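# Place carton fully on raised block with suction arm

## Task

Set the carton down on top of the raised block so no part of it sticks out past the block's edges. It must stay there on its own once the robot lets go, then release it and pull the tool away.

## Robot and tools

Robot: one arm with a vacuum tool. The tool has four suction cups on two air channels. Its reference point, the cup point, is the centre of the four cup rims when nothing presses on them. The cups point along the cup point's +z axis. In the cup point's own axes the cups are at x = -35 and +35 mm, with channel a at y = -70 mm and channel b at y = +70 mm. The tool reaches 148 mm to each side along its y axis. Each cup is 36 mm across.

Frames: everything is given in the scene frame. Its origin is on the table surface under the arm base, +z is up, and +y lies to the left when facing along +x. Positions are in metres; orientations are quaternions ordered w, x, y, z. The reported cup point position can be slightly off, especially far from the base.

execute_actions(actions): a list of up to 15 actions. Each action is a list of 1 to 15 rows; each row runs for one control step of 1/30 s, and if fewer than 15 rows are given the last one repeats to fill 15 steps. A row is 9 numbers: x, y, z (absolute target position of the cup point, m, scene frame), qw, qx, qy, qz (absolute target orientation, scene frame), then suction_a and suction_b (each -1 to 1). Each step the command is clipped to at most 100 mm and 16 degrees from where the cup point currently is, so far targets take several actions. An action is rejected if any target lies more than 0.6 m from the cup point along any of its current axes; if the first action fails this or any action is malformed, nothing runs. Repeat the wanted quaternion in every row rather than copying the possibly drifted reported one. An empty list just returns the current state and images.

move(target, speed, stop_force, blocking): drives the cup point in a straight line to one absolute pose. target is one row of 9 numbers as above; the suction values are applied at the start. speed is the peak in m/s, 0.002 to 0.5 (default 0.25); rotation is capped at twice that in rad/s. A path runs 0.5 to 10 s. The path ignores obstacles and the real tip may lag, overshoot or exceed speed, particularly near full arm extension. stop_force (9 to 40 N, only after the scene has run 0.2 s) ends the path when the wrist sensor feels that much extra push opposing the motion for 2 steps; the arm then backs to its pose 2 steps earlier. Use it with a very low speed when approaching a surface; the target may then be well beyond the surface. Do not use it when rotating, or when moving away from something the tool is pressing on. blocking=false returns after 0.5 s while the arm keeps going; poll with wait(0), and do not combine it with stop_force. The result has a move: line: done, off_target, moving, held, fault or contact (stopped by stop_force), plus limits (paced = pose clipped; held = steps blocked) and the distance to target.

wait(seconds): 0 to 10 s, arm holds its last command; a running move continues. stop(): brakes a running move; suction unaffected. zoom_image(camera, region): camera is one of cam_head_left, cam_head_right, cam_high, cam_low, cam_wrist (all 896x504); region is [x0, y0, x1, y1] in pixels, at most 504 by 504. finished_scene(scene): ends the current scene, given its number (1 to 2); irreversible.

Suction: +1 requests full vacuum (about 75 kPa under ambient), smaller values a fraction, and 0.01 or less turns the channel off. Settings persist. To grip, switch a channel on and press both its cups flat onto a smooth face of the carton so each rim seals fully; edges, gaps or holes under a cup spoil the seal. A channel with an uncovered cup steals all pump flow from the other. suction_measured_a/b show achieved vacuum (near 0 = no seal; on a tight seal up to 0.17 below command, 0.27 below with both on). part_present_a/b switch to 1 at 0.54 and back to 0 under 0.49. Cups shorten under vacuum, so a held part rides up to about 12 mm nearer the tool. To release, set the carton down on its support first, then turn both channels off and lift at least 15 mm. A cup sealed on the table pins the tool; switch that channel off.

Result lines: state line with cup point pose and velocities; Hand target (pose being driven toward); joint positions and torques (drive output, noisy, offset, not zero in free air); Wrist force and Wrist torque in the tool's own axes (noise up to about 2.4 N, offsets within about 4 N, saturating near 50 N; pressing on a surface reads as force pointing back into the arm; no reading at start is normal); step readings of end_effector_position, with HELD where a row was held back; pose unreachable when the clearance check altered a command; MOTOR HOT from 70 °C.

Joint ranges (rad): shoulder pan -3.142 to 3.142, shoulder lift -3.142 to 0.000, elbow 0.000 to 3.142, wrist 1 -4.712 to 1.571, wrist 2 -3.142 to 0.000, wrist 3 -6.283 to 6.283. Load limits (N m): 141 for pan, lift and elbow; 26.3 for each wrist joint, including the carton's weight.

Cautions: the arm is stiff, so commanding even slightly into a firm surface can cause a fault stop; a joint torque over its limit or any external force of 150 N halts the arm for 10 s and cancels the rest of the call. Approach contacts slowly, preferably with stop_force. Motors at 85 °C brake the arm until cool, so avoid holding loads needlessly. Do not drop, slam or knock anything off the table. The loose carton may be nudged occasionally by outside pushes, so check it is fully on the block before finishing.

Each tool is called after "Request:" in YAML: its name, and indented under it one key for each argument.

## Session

Request:
execute_actions:
  actions: []

Scene clock: 0.00 s.
end_effector_position=(+0.4227, +0.0193, +0.4603) suction_measured_a=0.00 part_present_a=0 suction_measured_b=0.00 part_present_b=0 end_effector_quat_wxyz=(+0.008, -0.023, +1.000, +0.001) end_effector_velocity=(+0.000, +0.000, +0.000) end_effector_angular_velocity=(-0.000, -0.001, +0.002)
Joint positions: [-0.316 -1.768  1.731 -1.533 -1.571  1.255]
Joint velocities: [ 0.    -0.    -0.001  0.     0.    -0.002]
Joint torques (N m, as the arm reports them, + toward a larger angle): no reading
Wrist force (N, on the end effector, along its own x y z axes, offset not removed): no reading
Wrist torque (N m, same axes, about the end effector's origin, offset not removed): no reading
Hand target: +0.423, +0.019, +0.460; +0.008, -0.023, +1.000, +0.001

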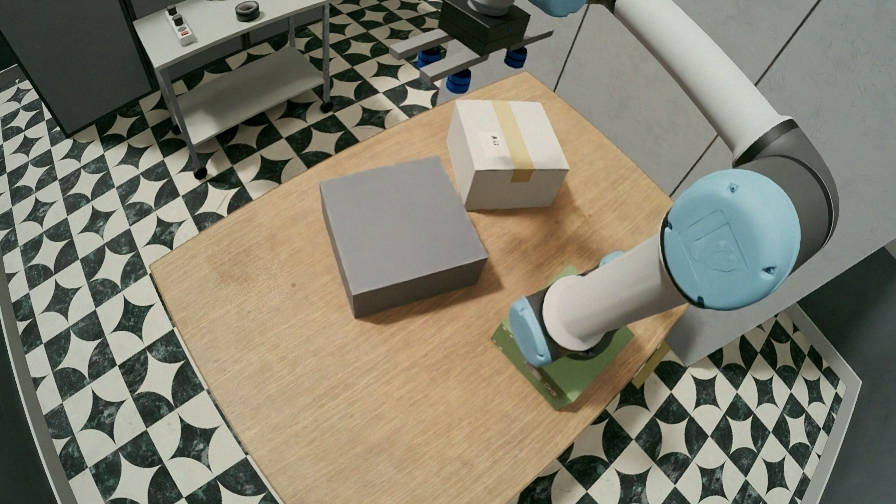

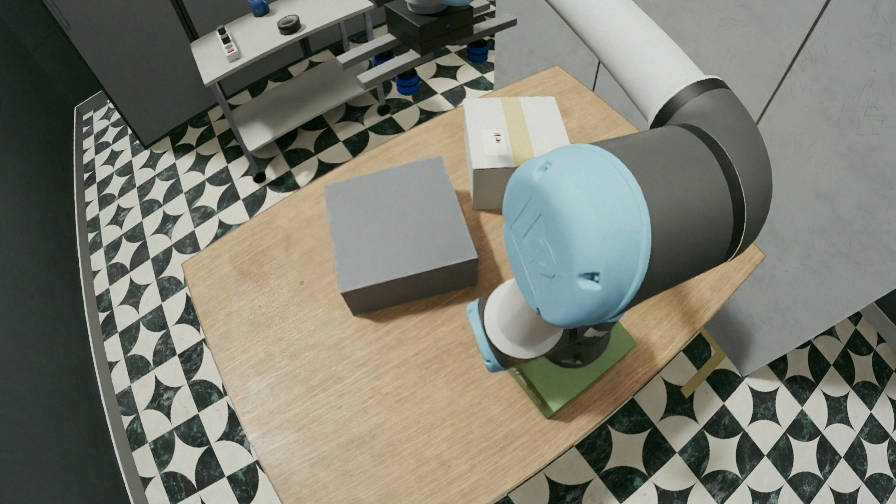

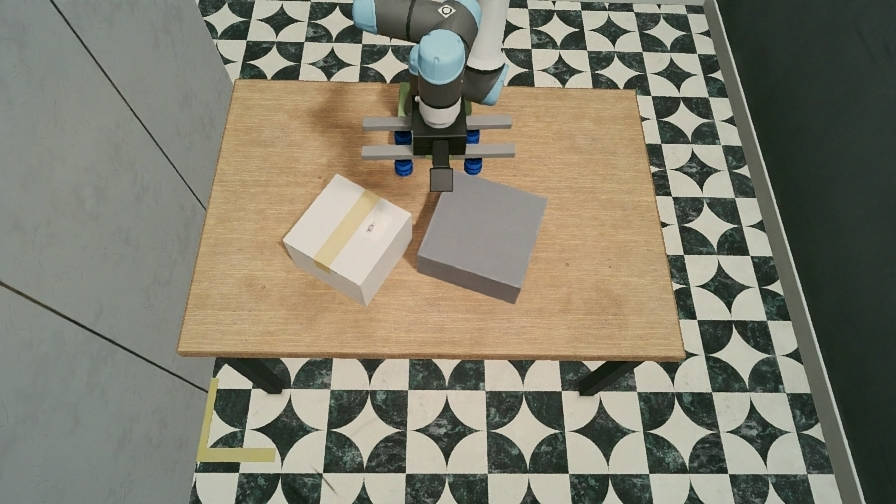

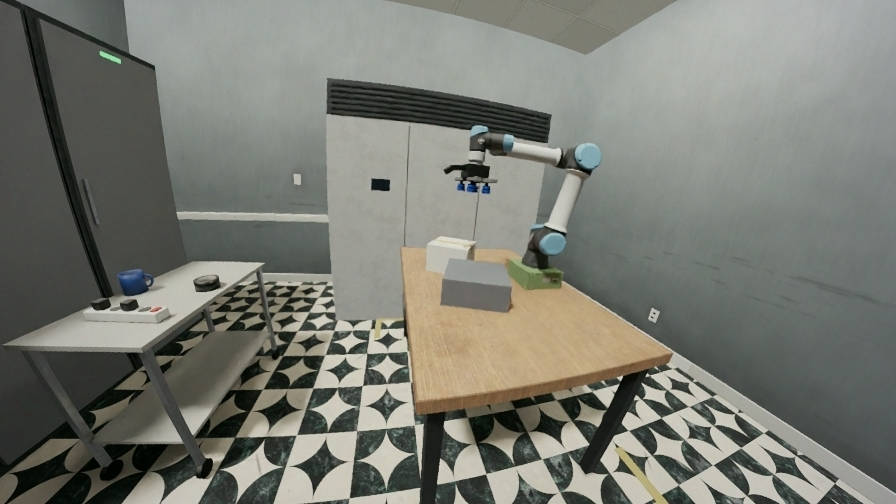

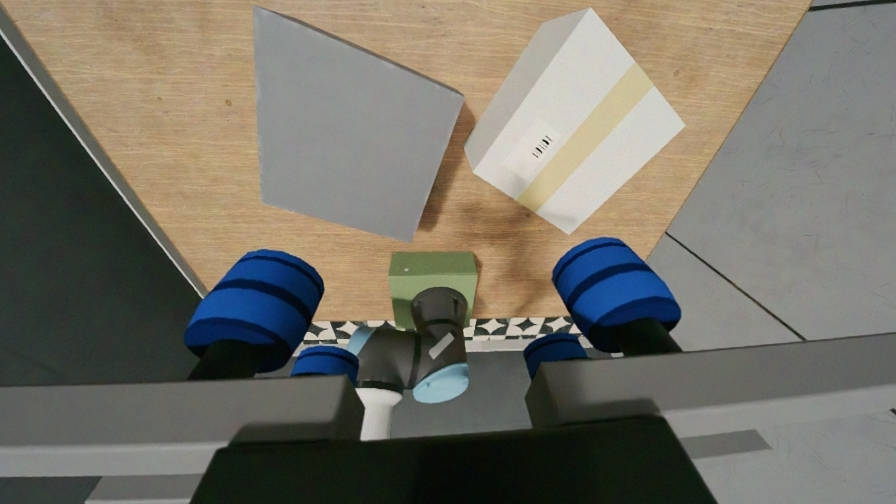

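Request:
move:
  target: [0.446,-0.185,0.24,0,0.284,0.959,0,0,0]
  speed: 0.3

Scene clock: 3.33 s.
end_effector_position=(+0.4459, -0.1850, +0.2399) suction_measured_a=0.00 part_present_a=0 suction_measured_b=0.00 part_present_b=0 end_effector_quat_wxyz=(+0.000, +0.284, +0.959, +0.000) end_effector_velocity=(+0.001, -0.001, -0.000) end_effector_angular_velocity=(-0.002, -0.002, -0.001)
Joint positions: [-0.71  -1.477  2.046 -2.127 -1.582  1.483]
Joint velocities: [-0.001  0.003 -0.002 -0.004 -0.001  0.   ]
Joint torques (N m, as the arm reports them, + toward a larger angle): [ -9.67 -17.63 -34.62  -5.96  -2.5    1.63]
Wrist force (N, on the end effector, along its own x y z axes, offset not removed): [-3.2 -0.9 -2.3]
Wrist torque (N m, same axes, about the end effector's origin, offset not removed): [-0.29 0.47 0.00]
Hand target: +0.446, -0.185, +0.240; +0.000, +0.284, +0.959, +0.000
Off the commanded pose: 0.000 m, 0 deg.
move: done

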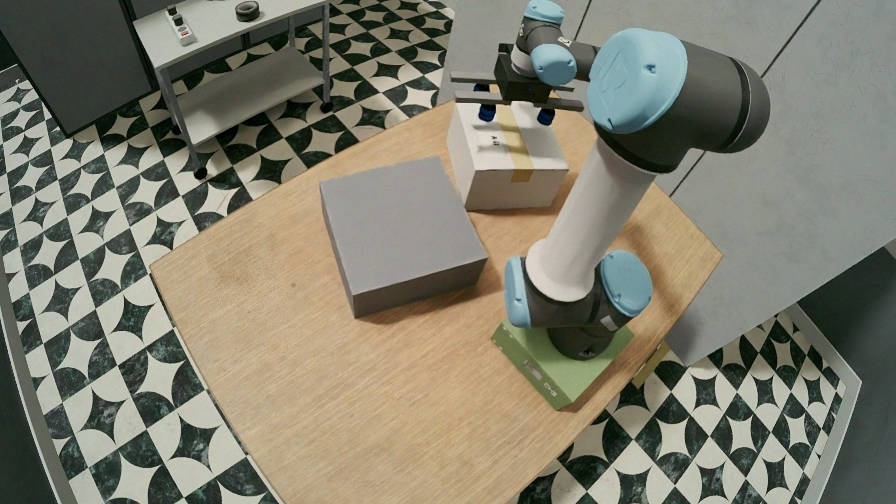

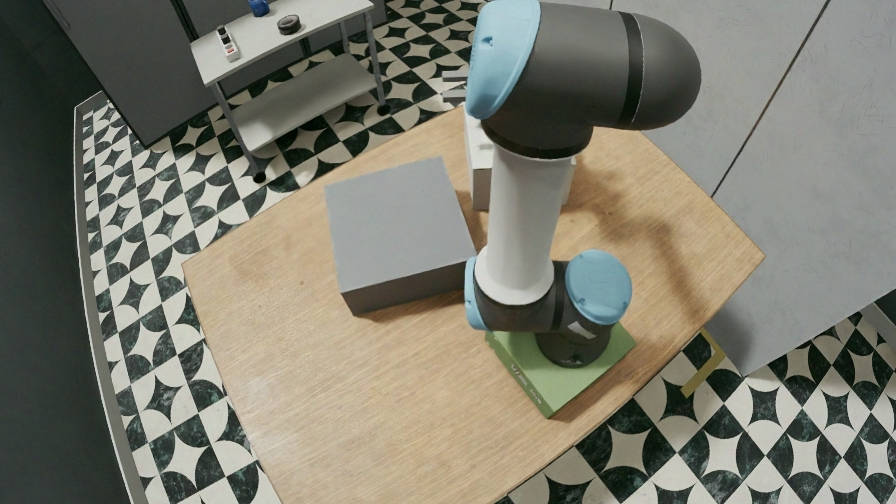

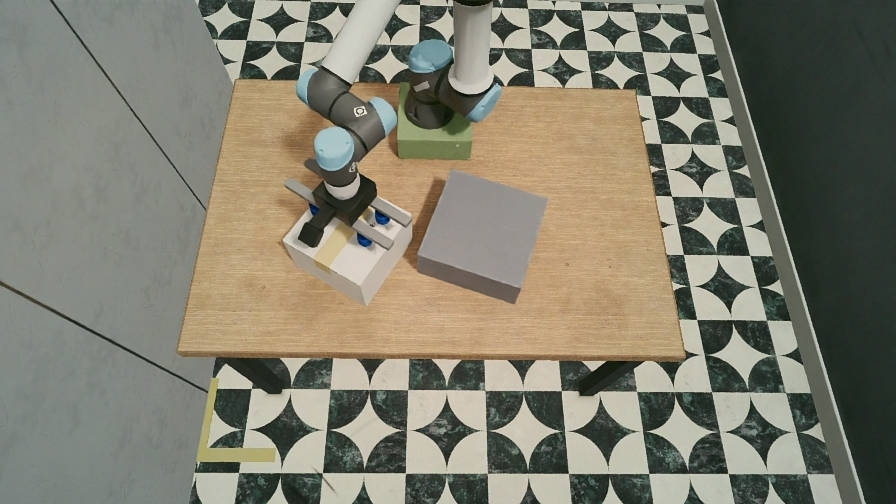

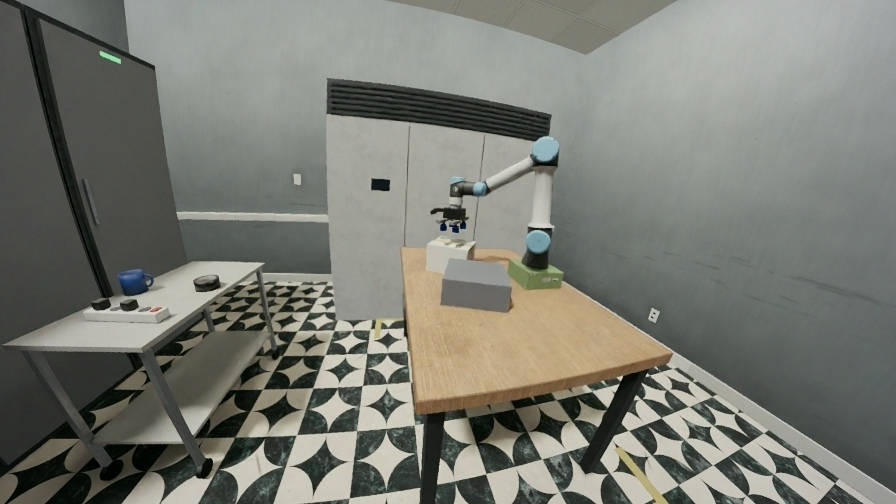

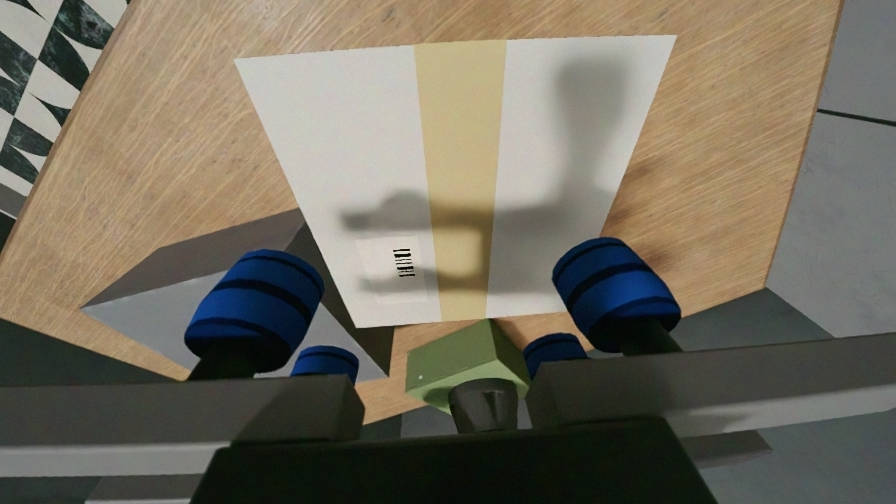

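Request:
move:
  target: [0.441,-0.192,0.165,0,0.263,0.965,0,0,0]
  speed: 0.12

Request:
move:
  target: [0.441,-0.192,0.148,0,0.263,0.965,0,0,0]
  speed: 0.012
  stop_force: 10

Scene clock: 7.07 s.
end_effector_position=(+0.4409, -0.1920, +0.1651) suction_measured_a=0.00 part_present_a=0 suction_measured_b=0.00 part_present_b=0 end_effector_quat_wxyz=(-0.000, +0.263, +0.965, -0.000) end_effector_velocity=(-0.000, +0.000, -0.002) end_effector_angular_velocity=(+0.000, +0.001, +0.001)
Joint positions: [-0.73  -1.356  2.144 -2.346 -1.583  1.42 ]
Joint velocities: [-0.     0.004  0.002 -0.006 -0.    -0.001]
Joint torques (N m, as the arm reports them, + toward a larger angle): [ -9.33 -19.47 -17.11  -6.04  -0.1   -1.72]
Wrist force (N, on the end effector, along its own x y z axes, offset not removed): [-1.6 1.9 1.2]
Wrist torque (N m, same axes, about the end effector's origin, offset not removed): [0.19 0.28 0.05]
Hand target: +0.441, -0.192, +0.165; +0.000, +0.263, +0.965, +0.000
Off the commanded pose: 0.000 m, 0 deg.
move: done

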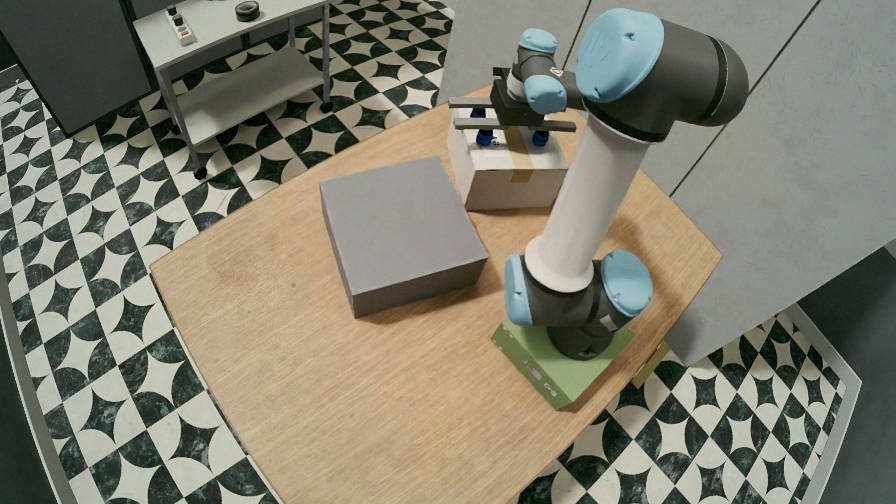

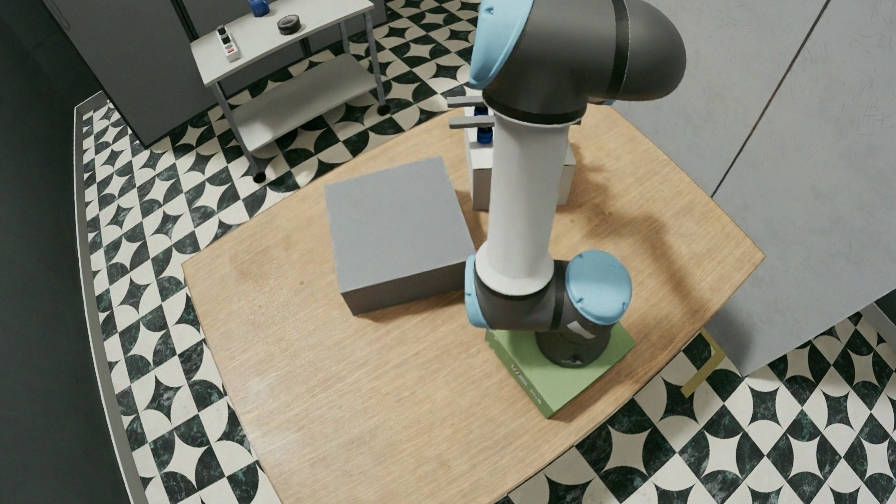

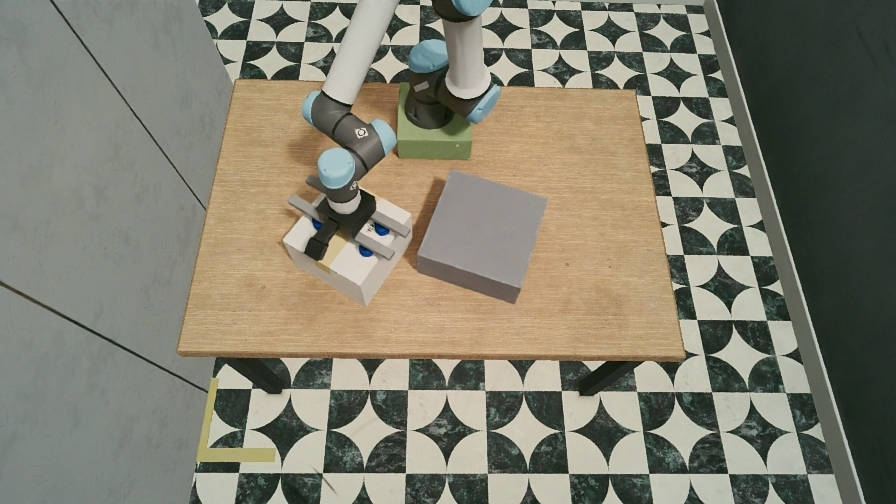

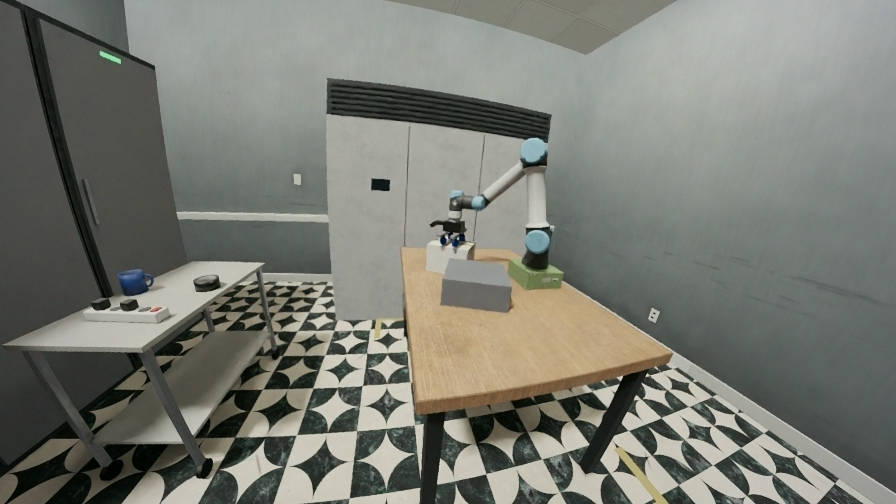

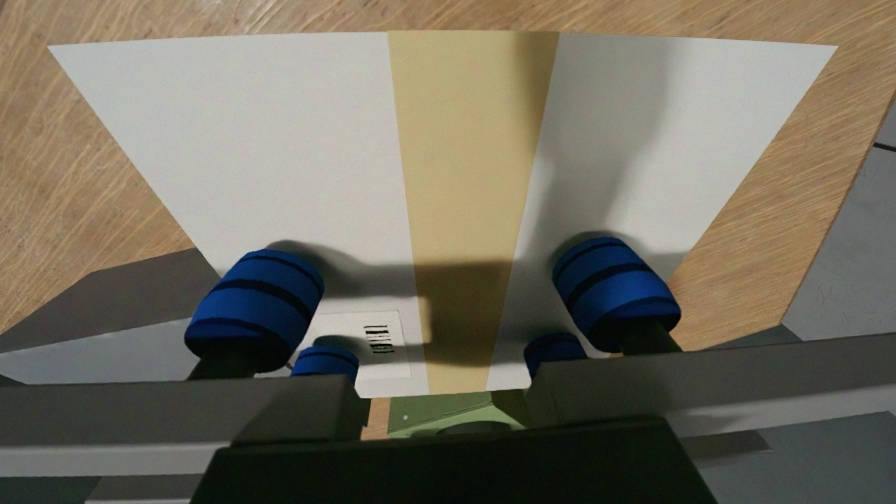

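Scene clock: 8.33 s.
end_effector_position=(+0.4409, -0.1920, +0.1543) suction_measured_a=0.00 part_present_a=0 suction_measured_b=0.00 part_present_b=0 end_effector_quat_wxyz=(-0.000, +0.263, +0.965, -0.000) end_effector_velocity=(-0.000, -0.000, +0.004) end_effector_angular_velocity=(+0.000, +0.002, -0.001)
Joint positions: [-0.73  -1.334  2.155 -2.379 -1.583  1.419]
Joint velocities: [ 0.    -0.007 -0.005  0.013 -0.001  0.001]
Joint torques (N m, as the arm reports them, + toward a larger angle): [ -8.53 -38.13 -24.79  -0.56   2.13  -1.8 ]
Wrist force (N, on the end effector, along its own x y z axes, offset not removed): [-1.3 1.3 -9.2]
Wrist torque (N m, same axes, about the end effector's origin, offset not removed): [0.21 0.28 -0.08]
Hand target: +0.441, -0.192, +0.155; +0.000, +0.263, +0.965, -0.000
Off the commanded pose: 0.006 m, 0 deg.
move: contact

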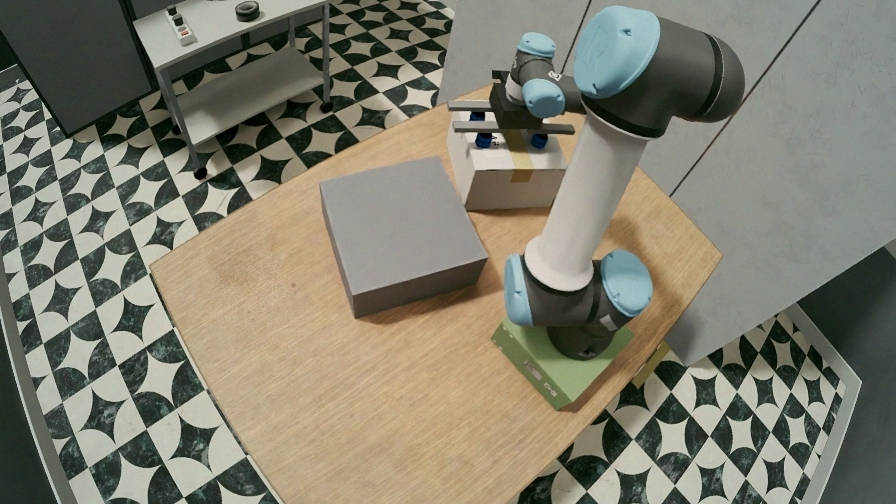

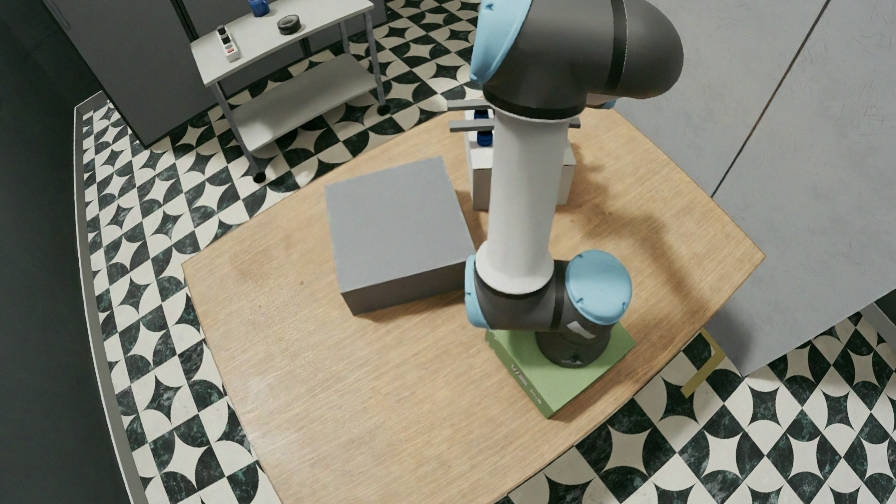

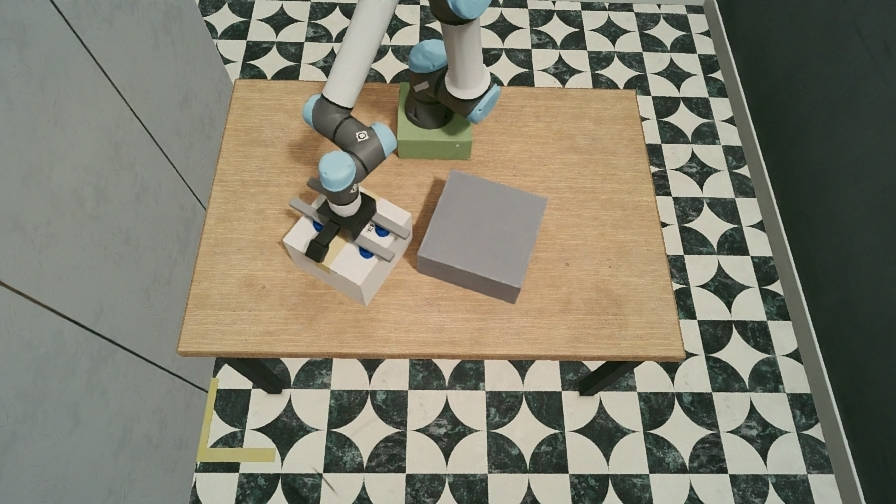

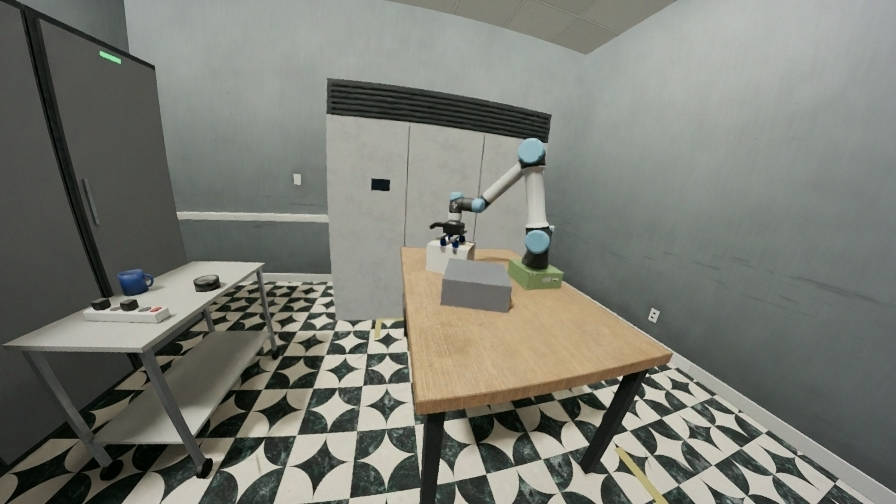

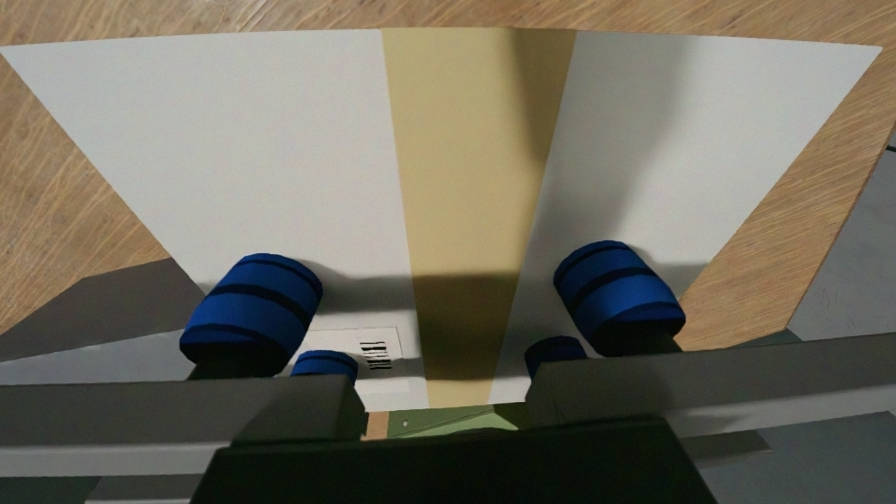

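Request:
execute_actions:
  actions:
    - [[0.441,-0.192,0.1545,0,0.263,0.965,0,1,1]]
    - [[0.441,-0.192,0.1545,0,0.263,0.965,0,1,1]]

Scene clock: 9.67 s.
end_effector_position=(+0.4410, -0.1920, +0.1545) suction_measured_a=0.71 part_present_a=1 suction_measured_b=0.71 part_present_b=1 end_effector_quat_wxyz=(+0.000, +0.263, +0.965, +0.000) end_effector_velocity=(-0.000, -0.000, +0.000) end_effector_angular_velocity=(-0.001, +0.000, -0.002)
Joint positions: [-0.73  -1.335  2.154 -2.378 -1.583  1.419]
Joint velocities: [-0.    -0.001  0.001 -0.    -0.001  0.002]
Joint torques (N m, as the arm reports them, + toward a larger angle): [  0.91 -31.57 -27.95  -6.63   1.01  -1.1 ]
Wrist force (N, on the end effector, along its own x y z axes, offset not removed): [-3.0 -2.4 22.7]
Wrist torque (N m, same axes, about the end effector's origin, offset not removed): [-0.68 0.35 0.07]
Hand target: +0.441, -0.192, +0.154; +0.000, +0.263, +0.965, +0.000
Off the commanded pose: 0.000 m, 0 deg.
Step readings (end_effector_position; steps 1 to 15: 1st action; 16 to 30: 2nd action):
0: (+0.4410, -0.1920, +0.1547)
1: (+0.4410, -0.1920, +0.1547)
2: (+0.4410, -0.1920, +0.1547)
4: (+0.4410, -0.1920, +0.1547)
8: (+0.4410, -0.1920, +0.1545)
15: (+0.4410, -0.1920, +0.1545)
16: (+0.4410, -0.1920, +0.1545)
17: (+0.4410, -0.1920, +0.1545)
19: (+0.4410, -0.1920, +0.1545)
23: (+0.4410, -0.1920, +0.1545)
30: end_effector_position above

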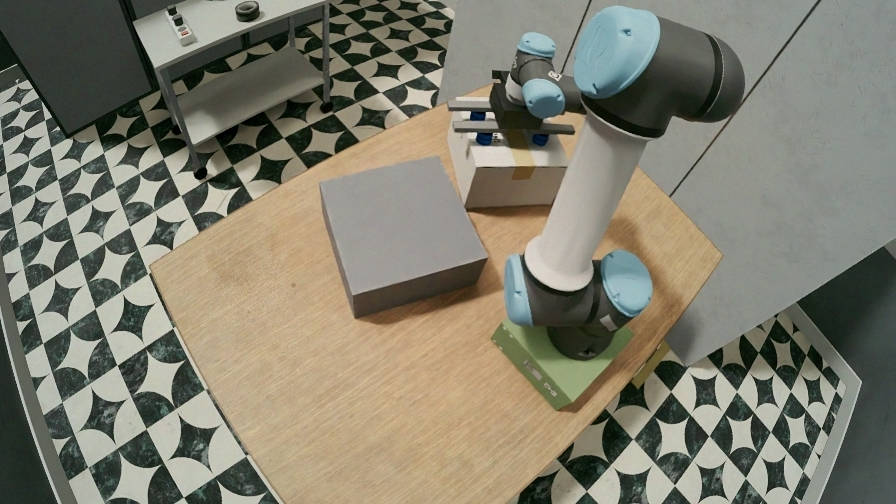

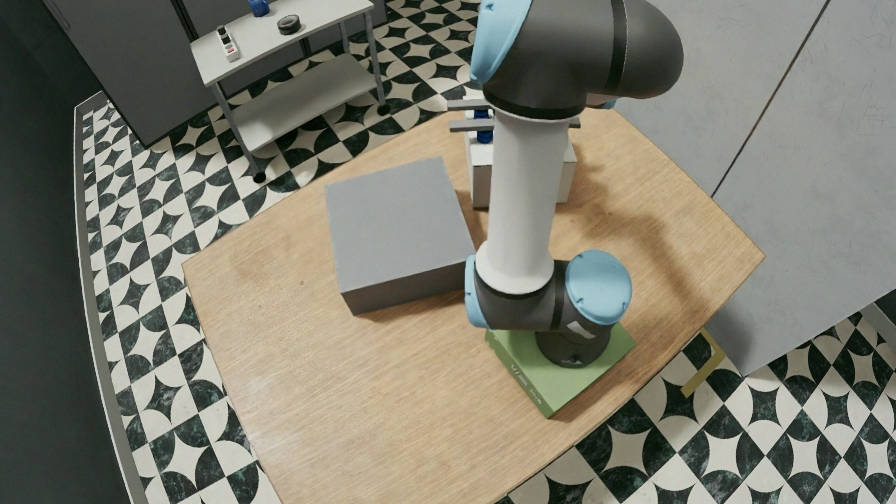

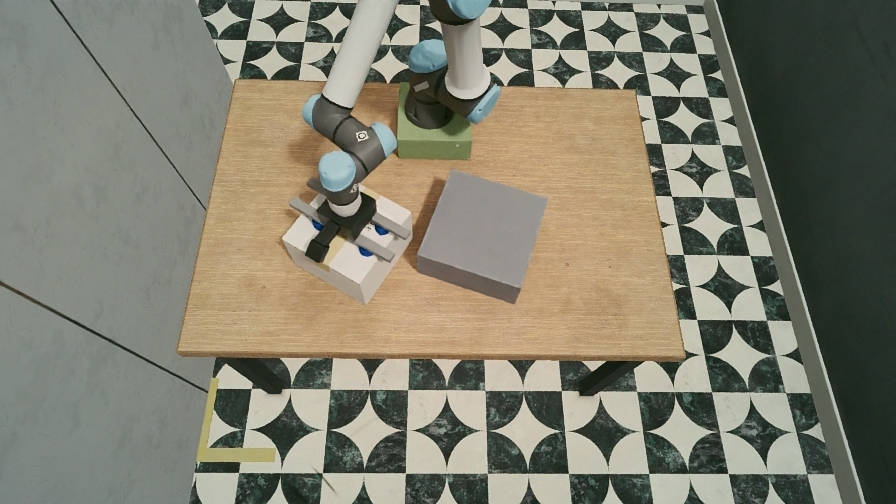

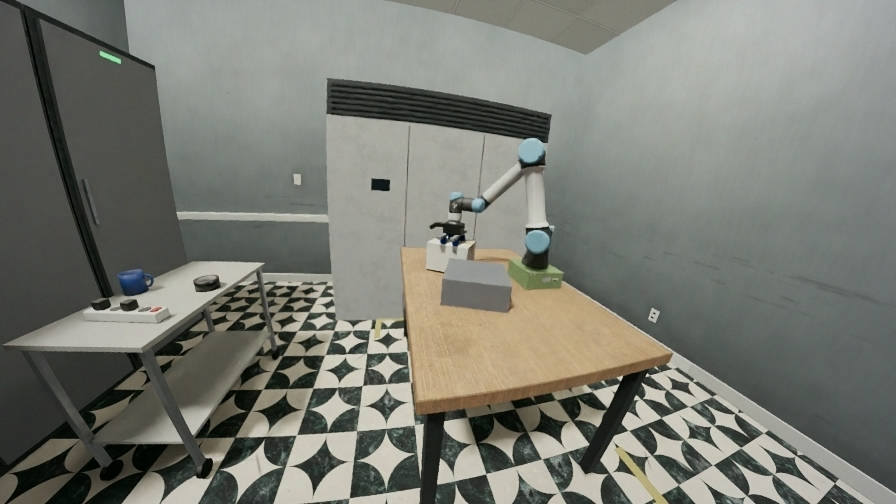

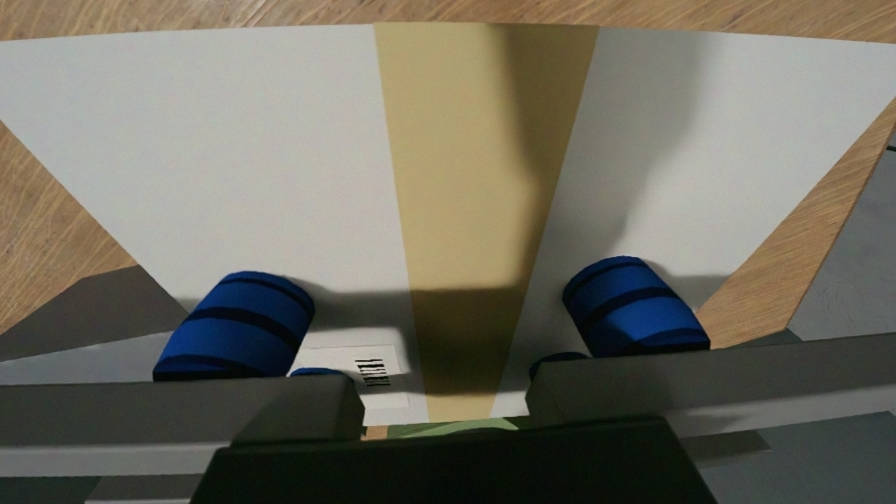

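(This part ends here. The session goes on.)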